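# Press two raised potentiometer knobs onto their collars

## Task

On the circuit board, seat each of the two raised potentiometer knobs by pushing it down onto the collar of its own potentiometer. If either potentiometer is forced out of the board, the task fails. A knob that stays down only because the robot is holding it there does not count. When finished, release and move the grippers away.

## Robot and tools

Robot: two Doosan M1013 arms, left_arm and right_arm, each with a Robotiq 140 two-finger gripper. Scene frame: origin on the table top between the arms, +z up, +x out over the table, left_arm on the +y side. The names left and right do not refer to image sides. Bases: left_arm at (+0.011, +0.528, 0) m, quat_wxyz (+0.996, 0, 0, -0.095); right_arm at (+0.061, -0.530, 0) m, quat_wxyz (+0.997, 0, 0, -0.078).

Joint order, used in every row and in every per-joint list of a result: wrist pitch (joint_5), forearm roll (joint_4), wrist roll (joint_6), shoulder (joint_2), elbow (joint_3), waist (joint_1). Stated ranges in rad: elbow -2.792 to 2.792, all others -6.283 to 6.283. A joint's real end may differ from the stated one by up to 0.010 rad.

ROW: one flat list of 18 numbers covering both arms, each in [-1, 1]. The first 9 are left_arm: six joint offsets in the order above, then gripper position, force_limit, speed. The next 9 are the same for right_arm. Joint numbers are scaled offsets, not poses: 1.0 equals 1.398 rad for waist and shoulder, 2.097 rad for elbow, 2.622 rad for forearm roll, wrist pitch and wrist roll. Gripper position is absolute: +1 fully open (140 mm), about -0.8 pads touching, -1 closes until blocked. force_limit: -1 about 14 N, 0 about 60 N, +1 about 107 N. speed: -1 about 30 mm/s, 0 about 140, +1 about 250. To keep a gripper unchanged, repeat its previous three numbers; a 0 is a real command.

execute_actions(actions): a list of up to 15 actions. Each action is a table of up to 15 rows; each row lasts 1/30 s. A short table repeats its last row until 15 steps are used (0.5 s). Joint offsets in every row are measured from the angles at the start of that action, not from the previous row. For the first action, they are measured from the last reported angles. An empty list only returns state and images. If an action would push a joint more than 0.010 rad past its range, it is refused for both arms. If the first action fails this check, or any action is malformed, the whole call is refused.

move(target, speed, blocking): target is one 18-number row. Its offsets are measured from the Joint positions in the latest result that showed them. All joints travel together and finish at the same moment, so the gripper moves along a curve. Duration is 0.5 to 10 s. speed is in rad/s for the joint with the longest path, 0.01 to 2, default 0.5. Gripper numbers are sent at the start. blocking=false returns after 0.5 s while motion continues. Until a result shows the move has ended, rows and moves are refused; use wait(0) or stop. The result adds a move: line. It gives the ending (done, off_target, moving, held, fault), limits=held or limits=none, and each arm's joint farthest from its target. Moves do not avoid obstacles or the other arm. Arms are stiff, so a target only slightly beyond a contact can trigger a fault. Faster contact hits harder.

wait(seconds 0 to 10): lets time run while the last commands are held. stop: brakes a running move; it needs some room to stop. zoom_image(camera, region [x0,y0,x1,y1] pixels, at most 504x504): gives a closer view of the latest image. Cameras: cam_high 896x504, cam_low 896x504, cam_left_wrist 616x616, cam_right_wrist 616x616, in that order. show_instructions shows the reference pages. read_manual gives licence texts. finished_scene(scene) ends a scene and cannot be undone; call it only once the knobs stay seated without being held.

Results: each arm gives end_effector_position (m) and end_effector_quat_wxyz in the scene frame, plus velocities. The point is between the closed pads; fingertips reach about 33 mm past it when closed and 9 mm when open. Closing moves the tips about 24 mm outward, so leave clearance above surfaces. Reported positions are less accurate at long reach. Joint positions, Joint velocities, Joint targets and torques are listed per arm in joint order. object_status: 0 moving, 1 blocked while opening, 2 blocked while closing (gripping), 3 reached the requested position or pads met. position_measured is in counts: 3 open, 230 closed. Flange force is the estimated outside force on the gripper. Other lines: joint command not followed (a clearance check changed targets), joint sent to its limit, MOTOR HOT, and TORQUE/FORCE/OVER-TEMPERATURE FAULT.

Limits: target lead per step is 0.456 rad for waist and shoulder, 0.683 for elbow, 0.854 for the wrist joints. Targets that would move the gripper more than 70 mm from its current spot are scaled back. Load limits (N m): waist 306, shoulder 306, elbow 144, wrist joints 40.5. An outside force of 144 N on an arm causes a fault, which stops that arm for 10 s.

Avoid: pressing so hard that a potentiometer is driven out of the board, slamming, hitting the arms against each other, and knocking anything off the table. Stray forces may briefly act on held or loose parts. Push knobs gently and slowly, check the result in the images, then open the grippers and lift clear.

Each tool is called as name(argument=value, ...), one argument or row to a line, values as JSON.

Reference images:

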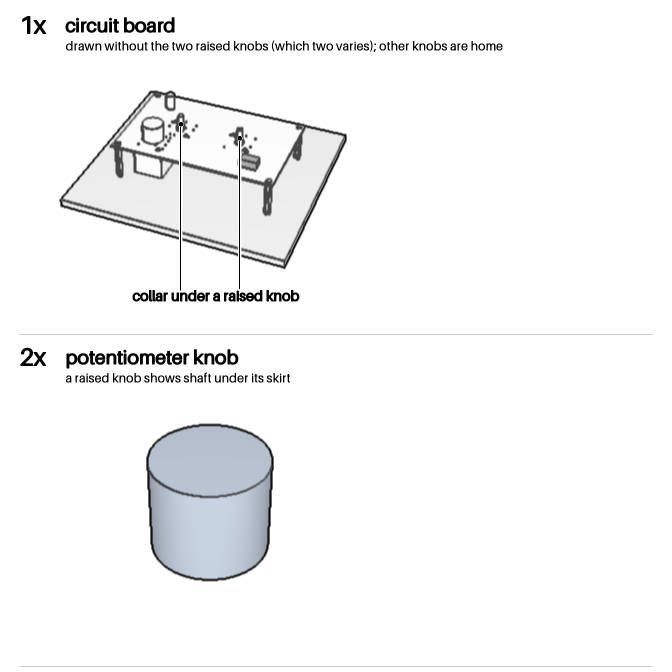

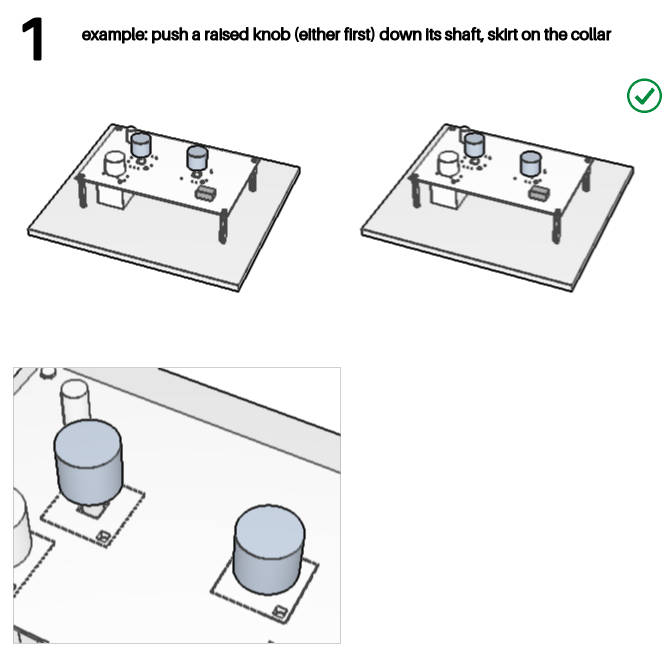

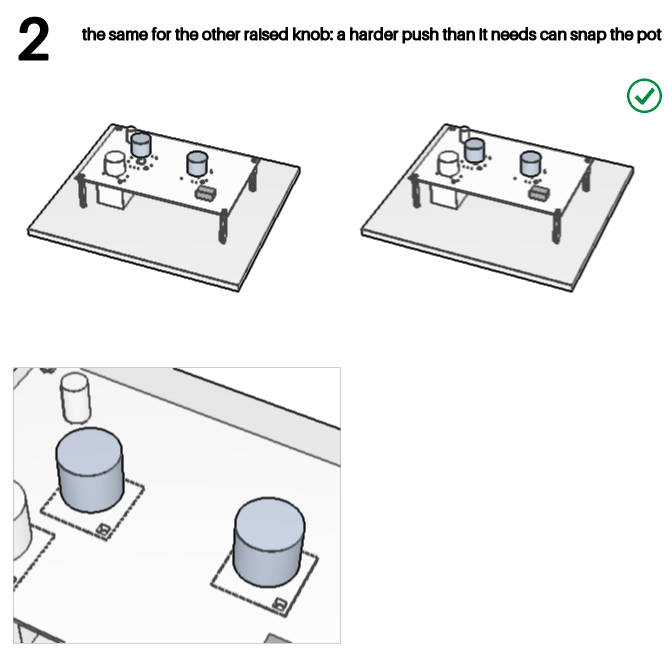

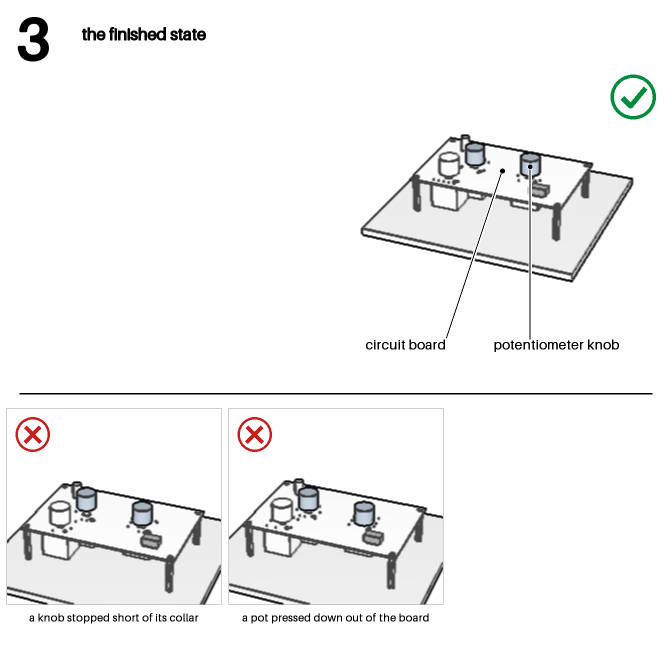

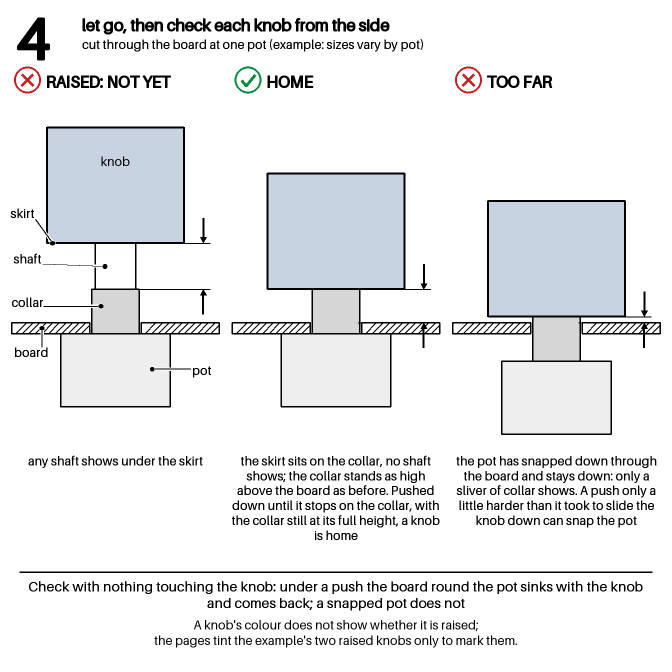

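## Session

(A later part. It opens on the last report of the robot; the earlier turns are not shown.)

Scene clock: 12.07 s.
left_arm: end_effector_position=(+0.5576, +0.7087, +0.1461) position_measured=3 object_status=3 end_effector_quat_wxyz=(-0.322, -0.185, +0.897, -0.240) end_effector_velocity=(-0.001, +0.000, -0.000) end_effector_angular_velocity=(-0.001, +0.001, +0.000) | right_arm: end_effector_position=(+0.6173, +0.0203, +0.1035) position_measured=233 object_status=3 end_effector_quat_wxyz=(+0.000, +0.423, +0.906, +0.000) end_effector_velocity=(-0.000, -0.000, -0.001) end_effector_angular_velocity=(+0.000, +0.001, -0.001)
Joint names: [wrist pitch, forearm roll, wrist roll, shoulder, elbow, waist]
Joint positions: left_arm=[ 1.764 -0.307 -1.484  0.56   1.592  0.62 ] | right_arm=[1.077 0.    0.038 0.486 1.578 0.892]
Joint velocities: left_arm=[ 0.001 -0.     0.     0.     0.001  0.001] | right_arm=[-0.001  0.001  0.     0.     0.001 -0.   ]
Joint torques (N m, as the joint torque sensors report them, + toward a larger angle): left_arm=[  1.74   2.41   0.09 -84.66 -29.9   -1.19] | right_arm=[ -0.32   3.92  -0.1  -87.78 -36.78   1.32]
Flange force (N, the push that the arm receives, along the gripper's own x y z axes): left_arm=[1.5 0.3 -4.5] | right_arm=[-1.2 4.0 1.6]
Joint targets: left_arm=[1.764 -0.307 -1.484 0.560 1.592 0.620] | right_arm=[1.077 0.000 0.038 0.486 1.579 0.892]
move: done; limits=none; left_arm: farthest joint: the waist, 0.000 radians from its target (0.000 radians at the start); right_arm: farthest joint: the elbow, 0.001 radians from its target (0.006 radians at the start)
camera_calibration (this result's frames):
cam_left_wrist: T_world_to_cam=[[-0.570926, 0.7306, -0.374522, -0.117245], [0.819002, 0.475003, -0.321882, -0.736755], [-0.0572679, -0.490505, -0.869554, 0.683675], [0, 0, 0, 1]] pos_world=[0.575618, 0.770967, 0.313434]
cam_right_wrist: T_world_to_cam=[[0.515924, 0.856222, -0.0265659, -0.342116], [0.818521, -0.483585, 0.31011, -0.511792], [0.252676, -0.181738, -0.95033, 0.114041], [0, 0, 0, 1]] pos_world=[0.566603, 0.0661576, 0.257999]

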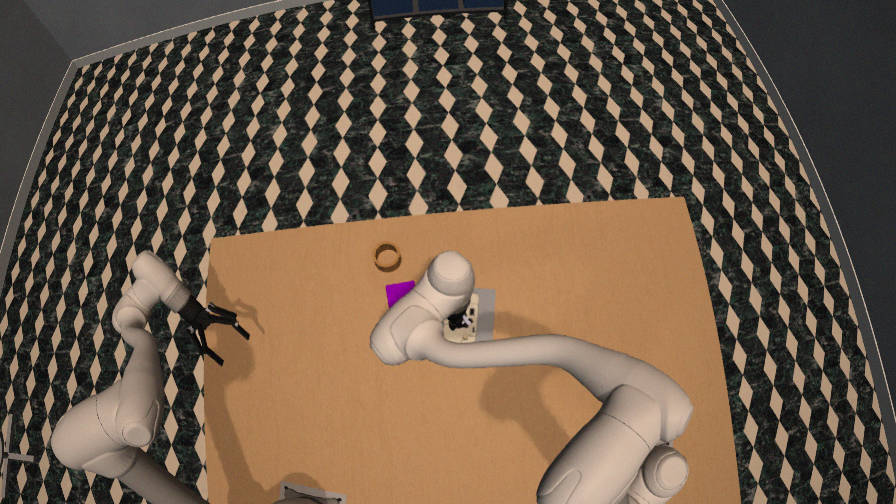

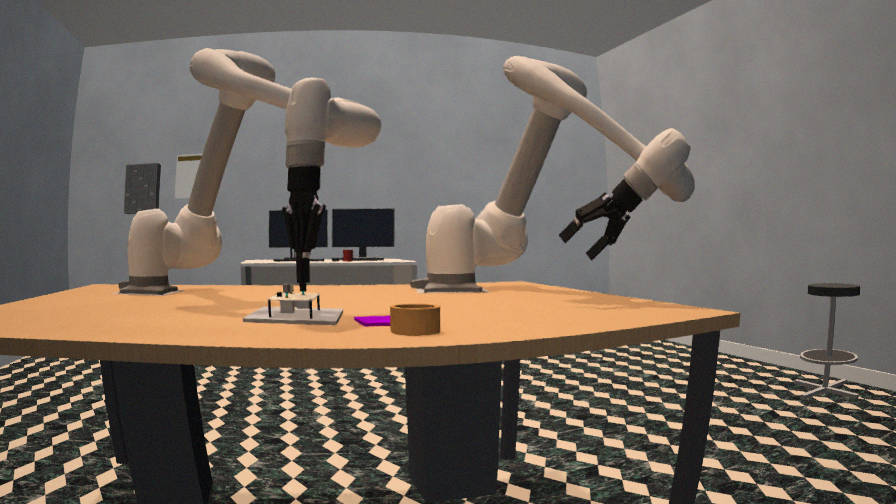

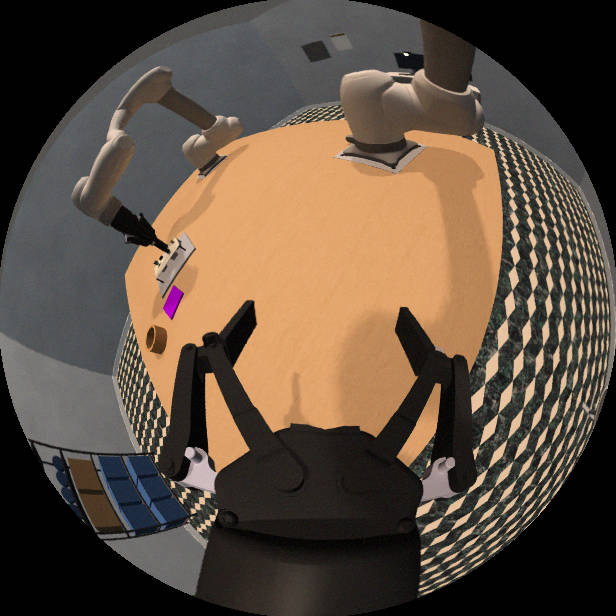

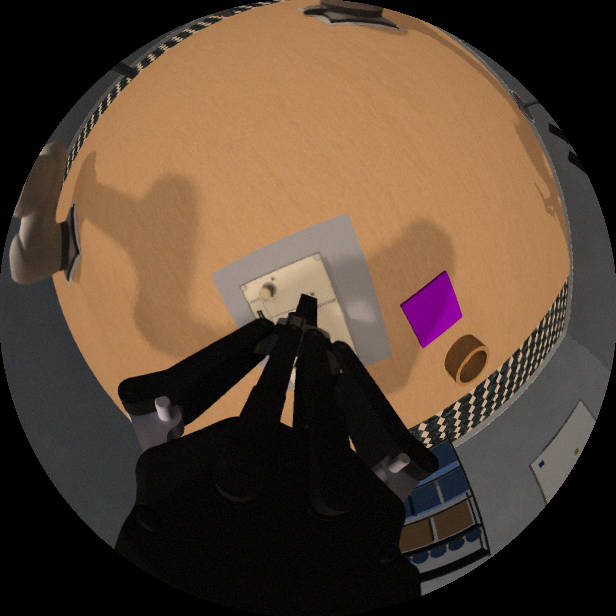

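move(
  target=[0,0,0,0,0,0,1,0,0, -0.000906,0,0,0.000809,0.000594,0,-1,0,0],
  speed=0.01,
)

zoom_image(
  camera="cam_low",
  region=[270, 260, 330, 310],
)

Scene clock: 13.00 s.
left_arm: end_effector_position=(+0.5576, +0.7087, +0.1461) position_measured=3 object_status=3 end_effector_quat_wxyz=(-0.322, -0.185, +0.897, -0.240) end_effector_velocity=(-0.000, -0.000, +0.000) end_effector_angular_velocity=(-0.000, +0.000, +0.000) | right_arm: end_effector_position=(+0.6173, +0.0203, +0.1021) position_measured=233 object_status=3 end_effector_quat_wxyz=(+0.000, +0.423, +0.906, +0.000) end_effector_velocity=(+0.000, -0.000, -0.000) end_effector_angular_velocity=(-0.001, -0.001, +0.000)
Joint names: [wrist pitch, forearm roll, wrist roll, shoulder, elbow, waist]
Joint positions: left_arm=[ 1.764 -0.307 -1.484  0.56   1.592  0.62 ] | right_arm=[1.075 0.    0.038 0.487 1.58  0.892]
Joint velocities: left_arm=[ 0.  0. -0. -0.  0. -0.] | right_arm=[-0.001 -0.001  0.     0.     0.     0.   ]
Joint torques (N m, as the joint torque sensors report them, + toward a larger angle): left_arm=[  1.73   2.38   0.09 -84.05 -29.65  -0.28] | right_arm=[ -0.03   4.01  -0.07 -86.48 -36.12   2.72]
Flange force (N, the push that the arm receives, along the gripper's own x y z axes): left_arm=[1.7 -1.1 -4.9] | right_arm=[-3.1 3.3 0.6]
Joint targets: left_arm=[1.764 -0.307 -1.484 0.560 1.592 0.620] | right_arm=[1.075 0.000 0.038 0.487 1.580 0.892]
move: done; limits=none; left_arm: farthest joint: the waist, 0.000 radians from its target (0.000 radians at the start); right_arm: farthest joint: the waist, 0.000 radians from its target (0.000 radians at the start)
camera_calibration (this result's frames):
cam_left_wrist: T_world_to_cam=[[-0.570926, 0.7306, -0.374522, -0.117245], [0.819002, 0.475003, -0.321882, -0.736755], [-0.057268, -0.490505, -0.869554, 0.683675], [0, 0, 0, 1]] pos_world=[0.575618, 0.770967, 0.313434]
cam_right_wrist: T_world_to_cam=[[0.515937, 0.856215, -0.0265438, -0.342158], [0.818509, -0.483602, 0.310116, -0.51134], [0.25269, -0.181727, -0.950328, 0.112637], [0, 0, 0, 1]] pos_world=[0.566606, 0.0661452, 0.256534]

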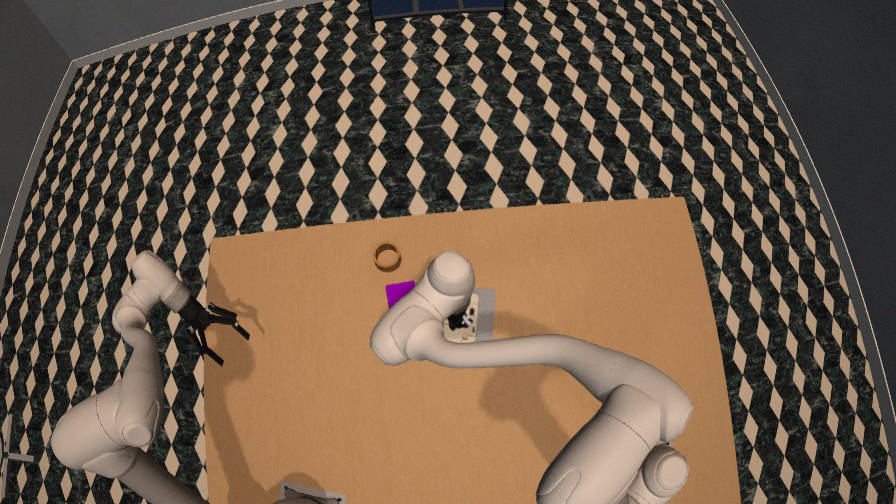

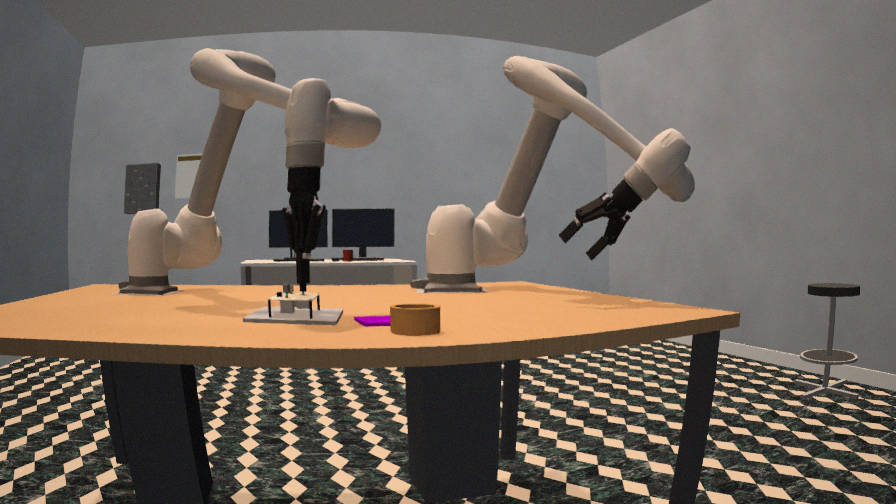

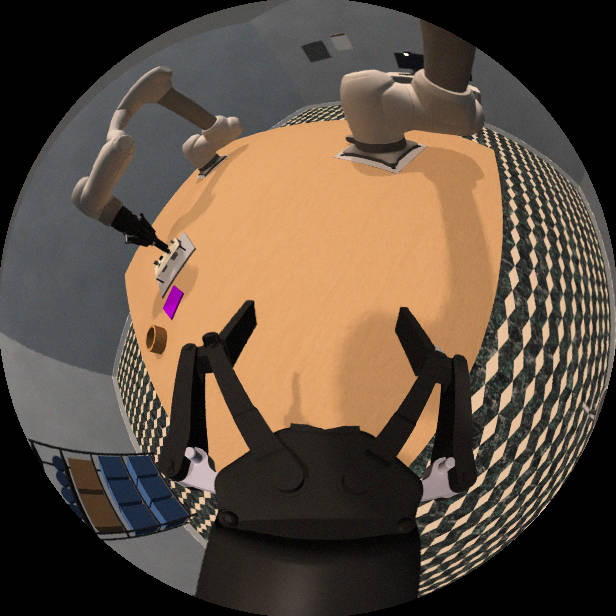

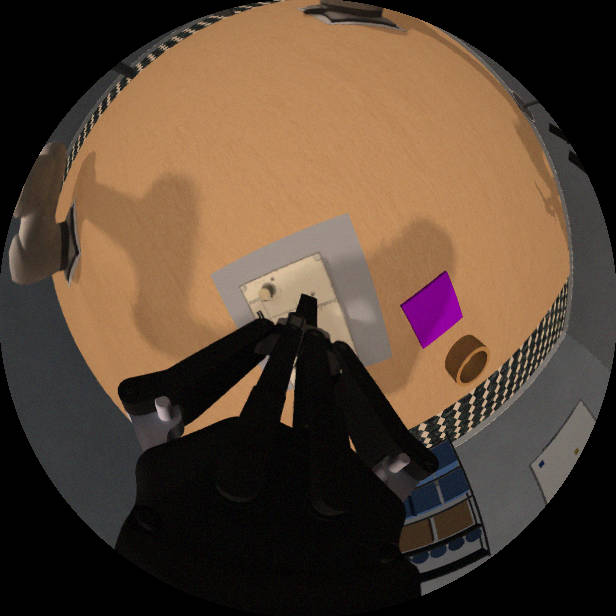

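Region (270, 260, 330, 310) of cam_low's 896x504 image, scaled by 8.400, with more detail than that image has.

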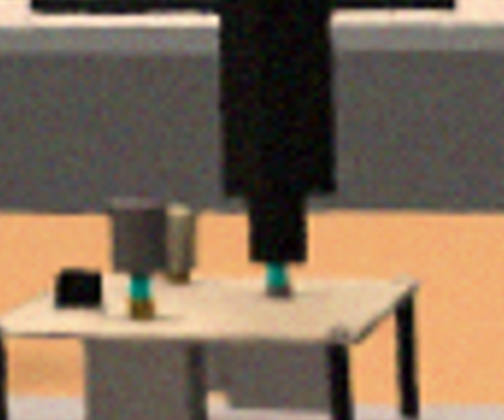

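move(
  target=[0,0,0,0,0,0,1,0,0, -0.000604,0,0,0.000539,0.000396,0,-1,0,0],
  speed=0.01,
)

zoom_image(
  camera="cam_low",
  region=[270, 260, 330, 310],
)

Scene clock: 13.83 s.
left_arm: end_effector_position=(+0.5576, +0.7087, +0.1461) position_measured=3 object_status=3 end_effector_quat_wxyz=(-0.322, -0.185, +0.897, -0.240) end_effector_velocity=(-0.000, -0.000, +0.001) end_effector_angular_velocity=(-0.001, +0.001, -0.001) | right_arm: end_effector_position=(+0.6173, +0.0203, +0.1011) position_measured=233 object_status=3 end_effector_quat_wxyz=(+0.000, +0.423, +0.906, +0.000) end_effector_velocity=(+0.000, +0.000, +0.000) end_effector_angular_velocity=(+0.000, -0.001, -0.001)
Joint names: [wrist pitch, forearm roll, wrist roll, shoulder, elbow, waist]
Joint positions: left_arm=[ 1.764 -0.307 -1.484  0.56   1.592  0.62 ] | right_arm=[1.073 0.    0.038 0.488 1.581 0.892]
Joint velocities: left_arm=[ 0.002  0.     0.    -0.     0.    -0.   ] | right_arm=[-0.    -0.     0.001  0.    -0.     0.   ]
Joint torques (N m, as the joint torque sensors report them, + toward a larger angle): left_arm=[  1.68   2.32   0.01 -84.07 -29.65  -0.43] | right_arm=[ -0.59   3.96  -0.16 -79.93 -34.19   3.4 ]
Flange force (N, the push that the arm receives, along the gripper's own x y z axes): left_arm=[2.2 -0.6 -4.9] | right_arm=[-4.2 -1.2 -7.1]
Joint targets: left_arm=[1.764 -0.307 -1.484 0.560 1.592 0.620] | right_arm=[1.073 0.000 0.038 0.488 1.581 0.892]
move: done; limits=none; left_arm: farthest joint: the waist, 0.000 radians from its target (0.000 radians at the start); right_arm: farthest joint: the waist, 0.000 radians from its target (0.000 radians at the start)
camera_calibration (this result's frames):
cam_left_wrist: T_world_to_cam=[[-0.570926, 0.7306, -0.374522, -0.117245], [0.819002, 0.475003, -0.321882, -0.736755], [-0.0572679, -0.490505, -0.869554, 0.683675], [0, 0, 0, 1]] pos_world=[0.575618, 0.770967, 0.313434]
cam_right_wrist: T_world_to_cam=[[0.515938, 0.856215, -0.0265217, -0.342185], [0.818503, -0.483607, 0.310123, -0.511035], [0.252706, -0.181712, -0.950327, 0.111703], [0, 0, 0, 1]] pos_world=[0.566602, 0.0661417, 0.255563]

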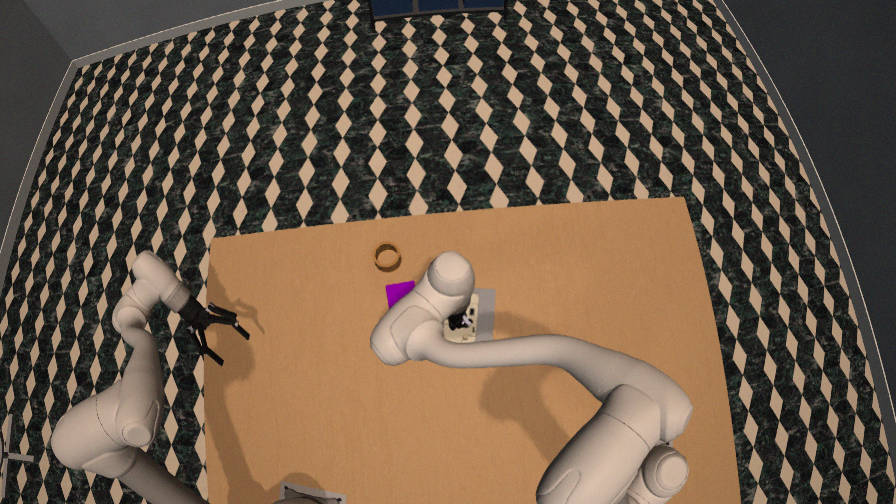

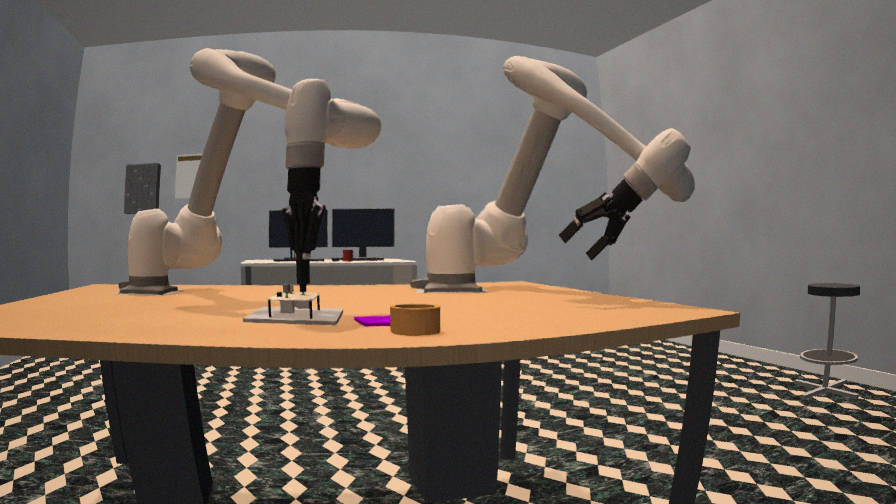

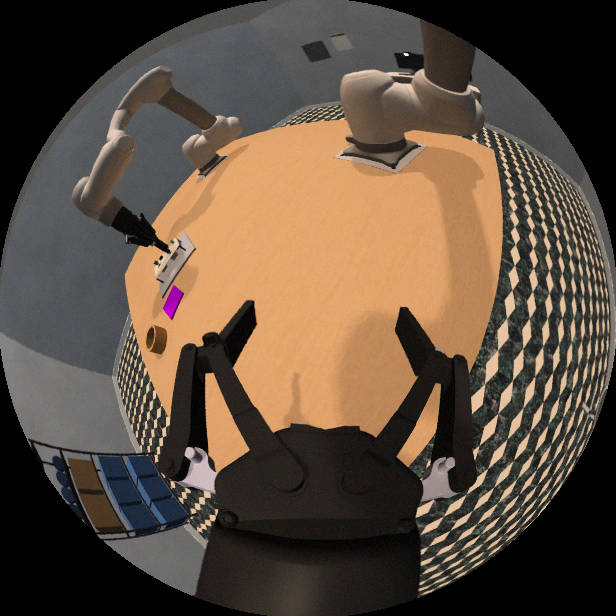

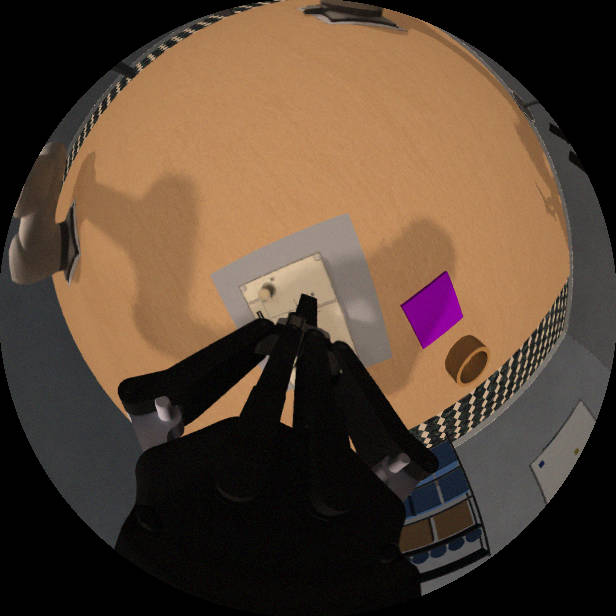

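Region (270, 260, 330, 310) of cam_low's 896x504 image, scaled by 8.400, with more detail than that image has.

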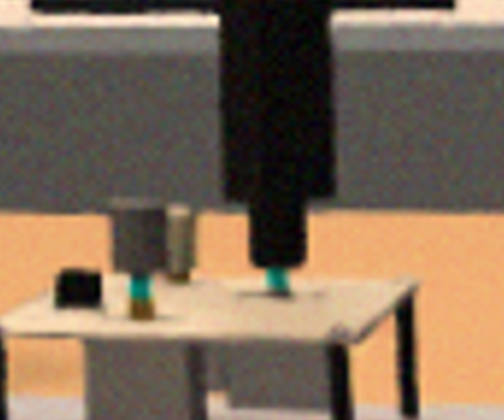

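move(
  target=[0,0,0,0,0,0,1,0,0, -0.000302,0,0,0.00027,0.000198,0,-1,0,0],
  speed=0.01,
)

zoom_image(
  camera="cam_low",
  region=[270, 260, 330, 310],
)

Scene clock: 14.70 s.
left_arm: end_effector_position=(+0.5576, +0.7087, +0.1461) position_measured=3 object_status=3 end_effector_quat_wxyz=(-0.322, -0.185, +0.897, -0.240) end_effector_velocity=(+0.001, +0.001, +0.001) end_effector_angular_velocity=(+0.001, -0.002, +0.001) | right_arm: end_effector_position=(+0.6173, +0.0203, +0.1006) position_measured=233 object_status=3 end_effector_quat_wxyz=(+0.000, +0.423, +0.906, +0.000) end_effector_velocity=(+0.000, -0.000, +0.000) end_effector_angular_velocity=(-0.000, -0.001, +0.001)
Joint names: [wrist pitch, forearm roll, wrist roll, shoulder, elbow, waist]
Joint positions: left_arm=[ 1.764 -0.307 -1.484  0.56   1.592  0.62 ] | right_arm=[1.072 0.    0.038 0.488 1.581 0.892]
Joint velocities: left_arm=[ 0.001  0.    -0.    -0.    -0.002  0.001] | right_arm=[ 0.    -0.001 -0.001  0.    -0.    -0.   ]
Joint torques (N m, as the joint torque sensors report them, + toward a larger angle): left_arm=[  1.78   2.43   0.04 -83.61 -29.81  -1.25] | right_arm=[ -0.49   4.26   0.21 -81.24 -33.19   2.18]
Flange force (N, the push that the arm receives, along the gripper's own x y z axes): left_arm=[3.3 0.4 -4.7] | right_arm=[-2.8 2.8 -6.5]
Joint targets: left_arm=[1.764 -0.307 -1.484 0.560 1.592 0.620] | right_arm=[1.072 0.000 0.038 0.488 1.581 0.892]
move: done; limits=none; left_arm: farthest joint: the waist, 0.000 radians from its target (0.000 radians at the start); right_arm: farthest joint: the elbow, 0.001 radians from its target (0.001 radians at the start)
camera_calibration (this result's frames):
cam_left_wrist: T_world_to_cam=[[-0.570926, 0.7306, -0.374522, -0.117245], [0.819002, 0.475003, -0.321882, -0.736755], [-0.0572679, -0.490505, -0.869554, 0.683675], [0, 0, 0, 1]] pos_world=[0.575618, 0.770967, 0.313434]
cam_right_wrist: T_world_to_cam=[[0.515938, 0.856216, -0.0265118, -0.342198], [0.818501, -0.483609, 0.310126, -0.510883], [0.252713, -0.181706, -0.950326, 0.111236], [0, 0, 0, 1]] pos_world=[0.5666, 0.0661396, 0.255076]

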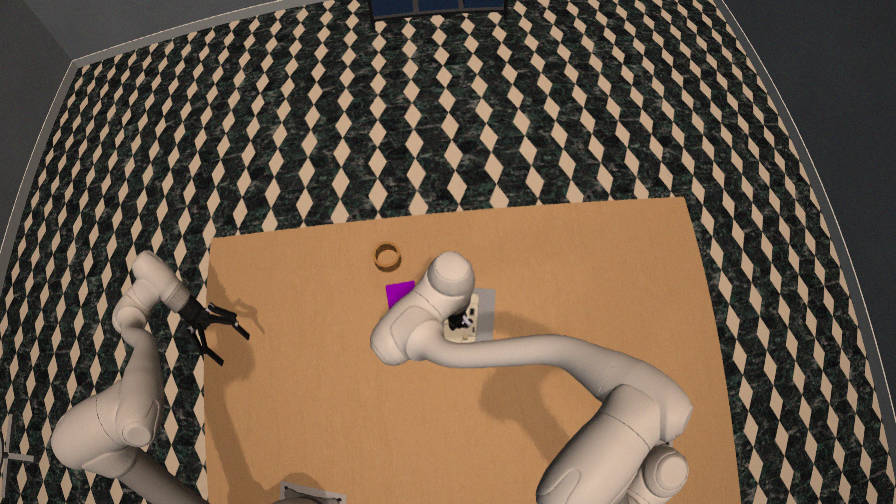

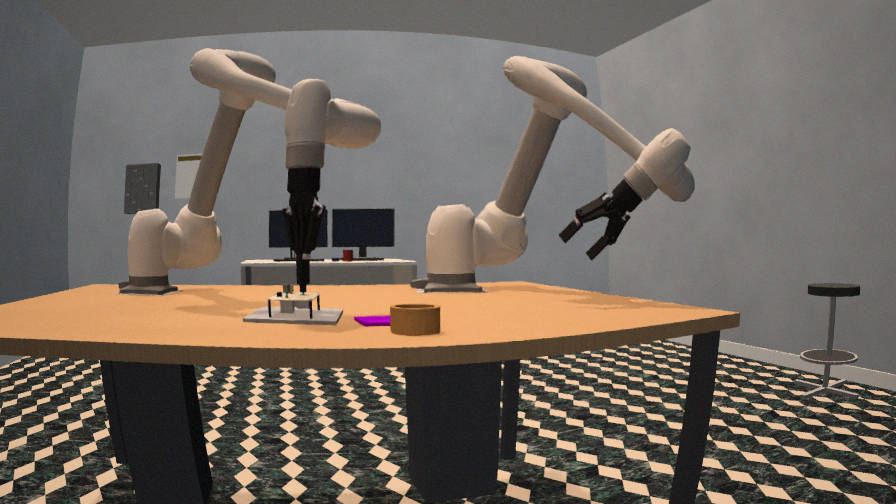

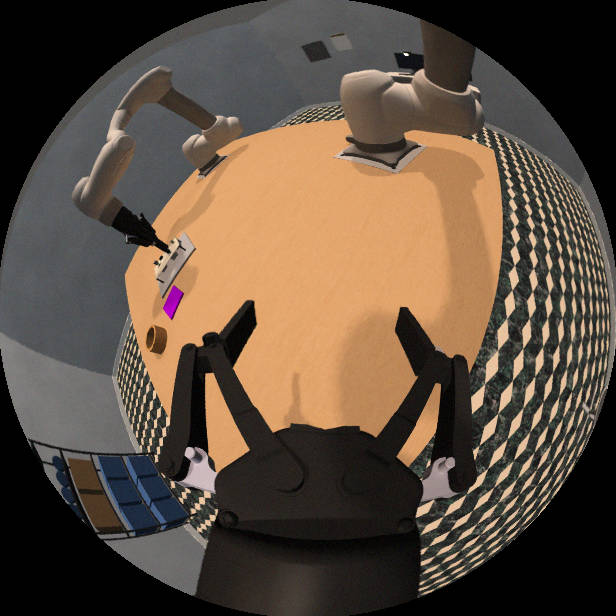

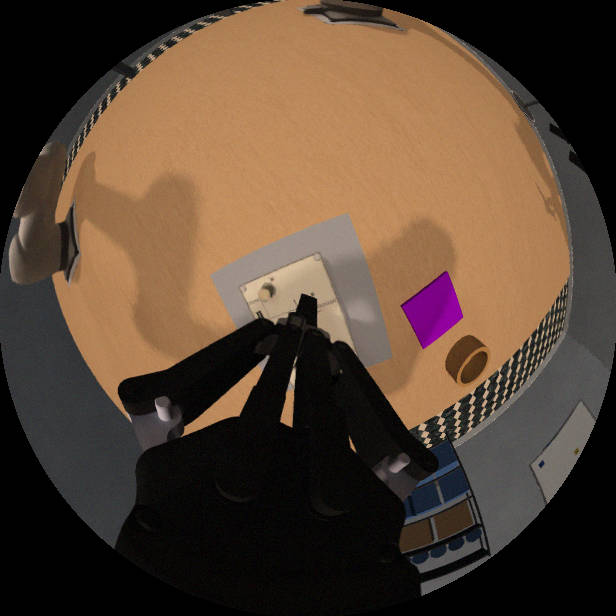

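Region (270, 260, 330, 310) of cam_low's 896x504 image, scaled by 8.400, with more detail than that image has.

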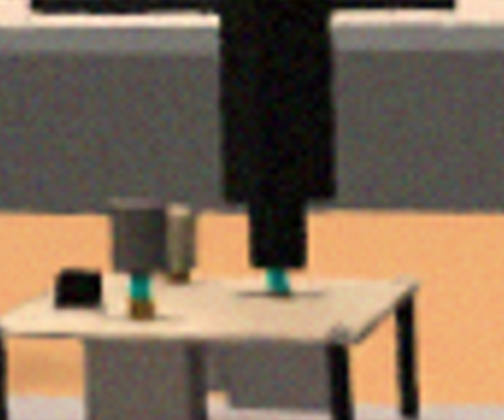

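move(
  target=[0,0,0,0,0,0,1,0,0, -0.000604,0,0,0.000539,0.000396,0,-1,0,0],
  speed=0.01,
)

zoom_image(
  camera="cam_low",
  region=[270, 260, 330, 310],
)

Scene clock: 15.90 s.
left_arm: end_effector_position=(+0.5576, +0.7087, +0.1461) position_measured=3 object_status=3 end_effector_quat_wxyz=(-0.322, -0.185, +0.897, -0.240) end_effector_velocity=(+0.000, +0.000, +0.001) end_effector_angular_velocity=(-0.000, -0.000, -0.000) | right_arm: end_effector_position=(+0.6173, +0.0203, +0.0997) position_measured=233 object_status=3 end_effector_quat_wxyz=(+0.000, +0.423, +0.906, +0.000) end_effector_velocity=(-0.000, -0.001, -0.001) end_effector_angular_velocity=(-0.002, +0.001, -0.000)
Joint names: [wrist pitch, forearm roll, wrist roll, shoulder, elbow, waist]
Joint positions: left_arm=[ 1.764 -0.307 -1.484  0.56   1.592  0.62 ] | right_arm=[1.071 0.    0.038 0.489 1.582 0.892]
Joint velocities: left_arm=[ 0.001 -0.     0.    -0.    -0.001  0.   ] | right_arm=[ 0.001 -0.001  0.001  0.     0.001  0.   ]
Joint torques (N m, as the joint torque sensors report them, + toward a larger angle): left_arm=[  1.79   2.44   0.06 -84.31 -29.95  -0.65] | right_arm=[ -0.88   4.29   0.4  -78.87 -31.21   5.3 ]
Flange force (N, the push that the arm receives, along the gripper's own x y z axes): left_arm=[2.0 -0.3 -4.5] | right_arm=[-7.0 4.2 -10.6]
Joint targets: left_arm=[1.764 -0.307 -1.484 0.560 1.592 0.620] | right_arm=[1.071 0.000 0.038 0.489 1.582 0.892]
move: done; limits=none; left_arm: farthest joint: the waist, 0.000 radians from its target (0.000 radians at the start); right_arm: farthest joint: the waist, 0.000 radians from its target (0.000 radians at the start)
camera_calibration (this result's frames):
cam_left_wrist: T_world_to_cam=[[-0.570926, 0.7306, -0.374522, -0.117245], [0.819002, 0.475003, -0.321882, -0.736755], [-0.0572679, -0.490505, -0.869554, 0.683675], [0, 0, 0, 1]] pos_world=[0.575618, 0.770967, 0.313434]
cam_right_wrist: T_world_to_cam=[[0.515939, 0.856216, -0.0264891, -0.342223], [0.818496, -0.483614, 0.310132, -0.510578], [0.25273, -0.181691, -0.950324, 0.110303], [0, 0, 0, 1]] pos_world=[0.566595, 0.0661348, 0.254105]

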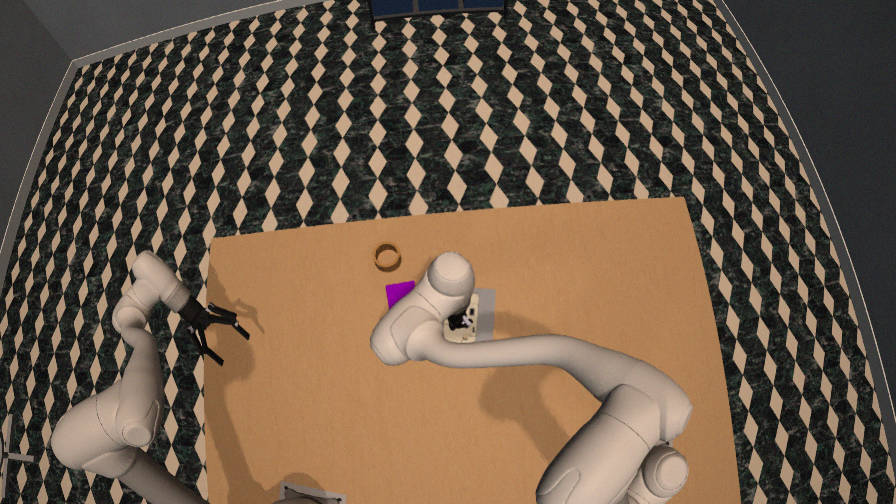

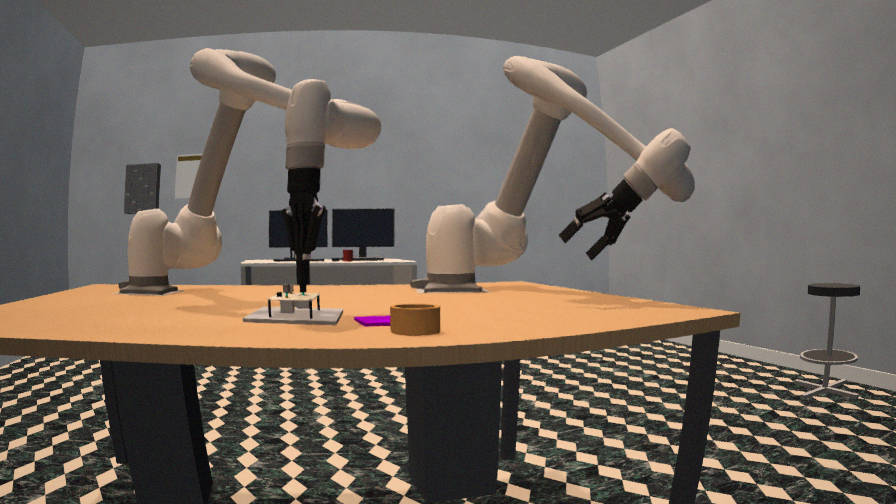

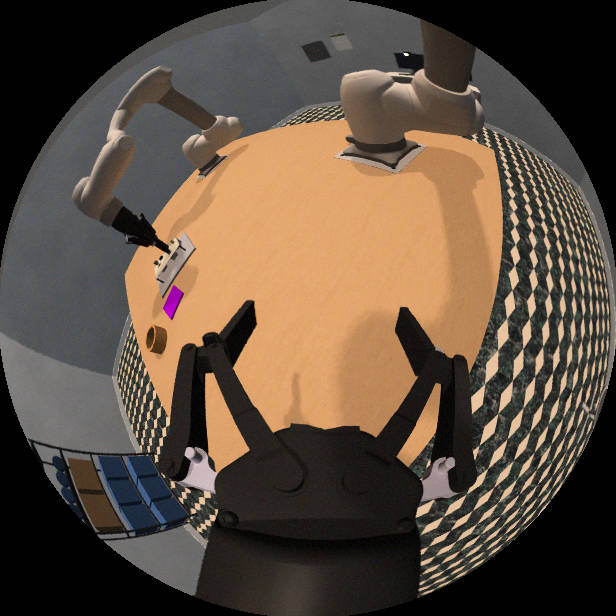

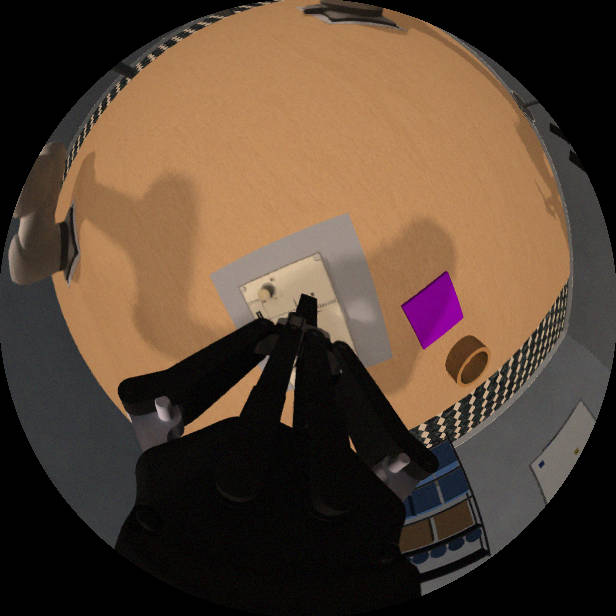

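Region (270, 260, 330, 310) of cam_low's 896x504 image, scaled by 8.400, with more detail than that image has.

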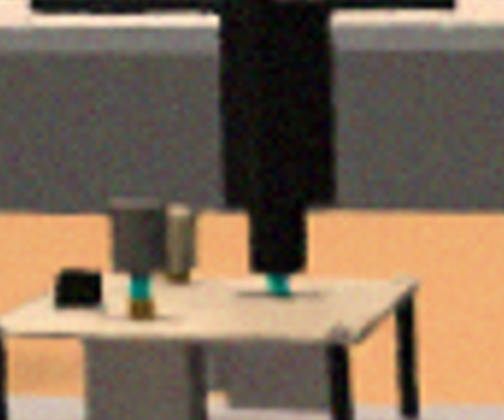

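move(
  target=[0,0,0,0,0,0,1,0,0, -0.001208,0,0,0.001078,0.000792,0,-1,0,0],
  speed=0.01,
)

zoom_image(
  camera="cam_low",
  region=[270, 260, 330, 310],
)

Scene clock: 17.23 s.
left_arm: end_effector_position=(+0.5576, +0.7087, +0.1461) position_measured=3 object_status=3 end_effector_quat_wxyz=(-0.322, -0.185, +0.897, -0.240) end_effector_velocity=(-0.000, +0.000, +0.000) end_effector_angular_velocity=(-0.000, +0.001, +0.000) | right_arm: end_effector_position=(+0.6173, +0.0203, +0.0977) position_measured=233 object_status=3 end_effector_quat_wxyz=(+0.000, +0.423, +0.906, +0.000) end_effector_velocity=(+0.000, -0.000, -0.000) end_effector_angular_velocity=(-0.000, -0.001, +0.000)
Joint names: [wrist pitch, forearm roll, wrist roll, shoulder, elbow, waist]
Joint positions: left_arm=[ 1.764 -0.307 -1.484  0.56   1.592  0.62 ] | right_arm=[1.068 0.    0.038 0.49  1.583 0.892]
Joint velocities: left_arm=[ 0.001  0.    -0.001  0.    -0.     0.   ] | right_arm=[-0.001 -0.001  0.     0.     0.001 -0.   ]
Joint torques (N m, as the joint torque sensors report them, + toward a larger angle): left_arm=[  1.69   2.47  -0.06 -85.72 -29.67  -0.62] | right_arm=[ -0.8    4.27  -0.34 -74.48 -30.14   2.56]
Flange force (N, the push that the arm receives, along the gripper's own x y z axes): left_arm=[-0.8 0.0 -5.3] | right_arm=[-2.9 -0.1 -14.8]
Joint targets: left_arm=[1.764 -0.307 -1.484 0.560 1.592 0.620] | right_arm=[1.068 0.000 0.038 0.490 1.583 0.892]
move: done; limits=none; left_arm: farthest joint: the waist, 0.000 radians from its target (0.000 radians at the start); right_arm: farthest joint: the waist, 0.000 radians from its target (0.000 radians at the start)
camera_calibration (this result's frames):
cam_left_wrist: T_world_to_cam=[[-0.570926, 0.7306, -0.374522, -0.117245], [0.819002, 0.475003, -0.321882, -0.736755], [-0.0572679, -0.490505, -0.869554, 0.683675], [0, 0, 0, 1]] pos_world=[0.575618, 0.770967, 0.313434]
cam_right_wrist: T_world_to_cam=[[0.515939, 0.856216, -0.0264863, -0.342252], [0.818495, -0.483615, 0.310133, -0.50996], [0.252732, -0.181689, -0.950324, 0.108433], [0, 0, 0, 1]] pos_world=[0.566576, 0.0661181, 0.252137]

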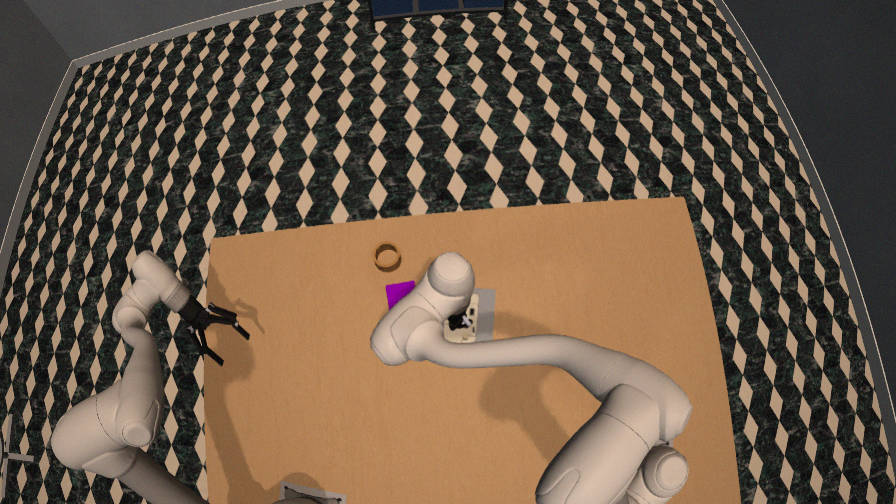

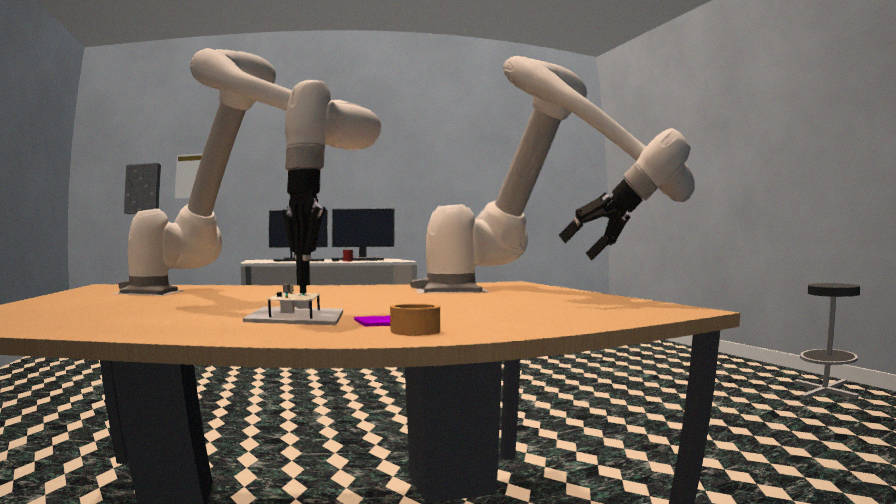

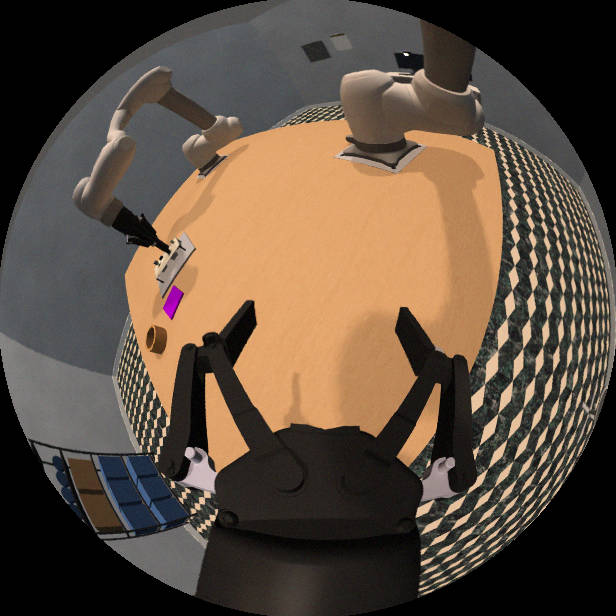

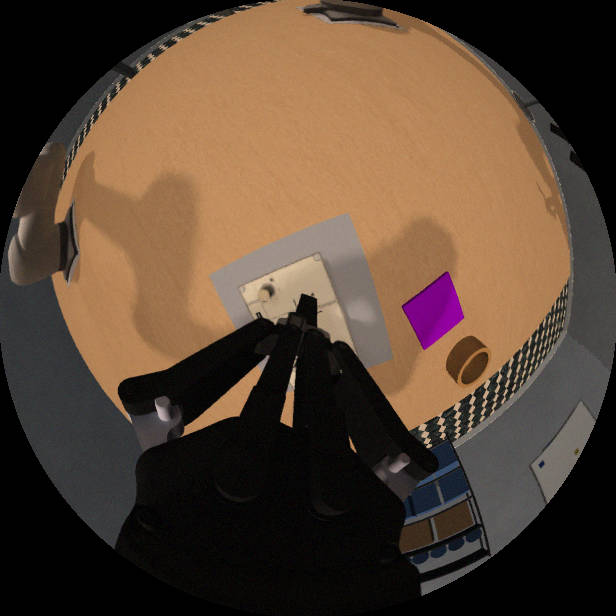

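Region (270, 260, 330, 310) of cam_low's 896x504 image, scaled by 8.400, with more detail than that image has.

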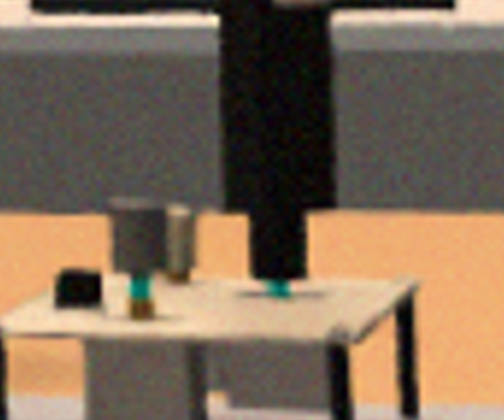

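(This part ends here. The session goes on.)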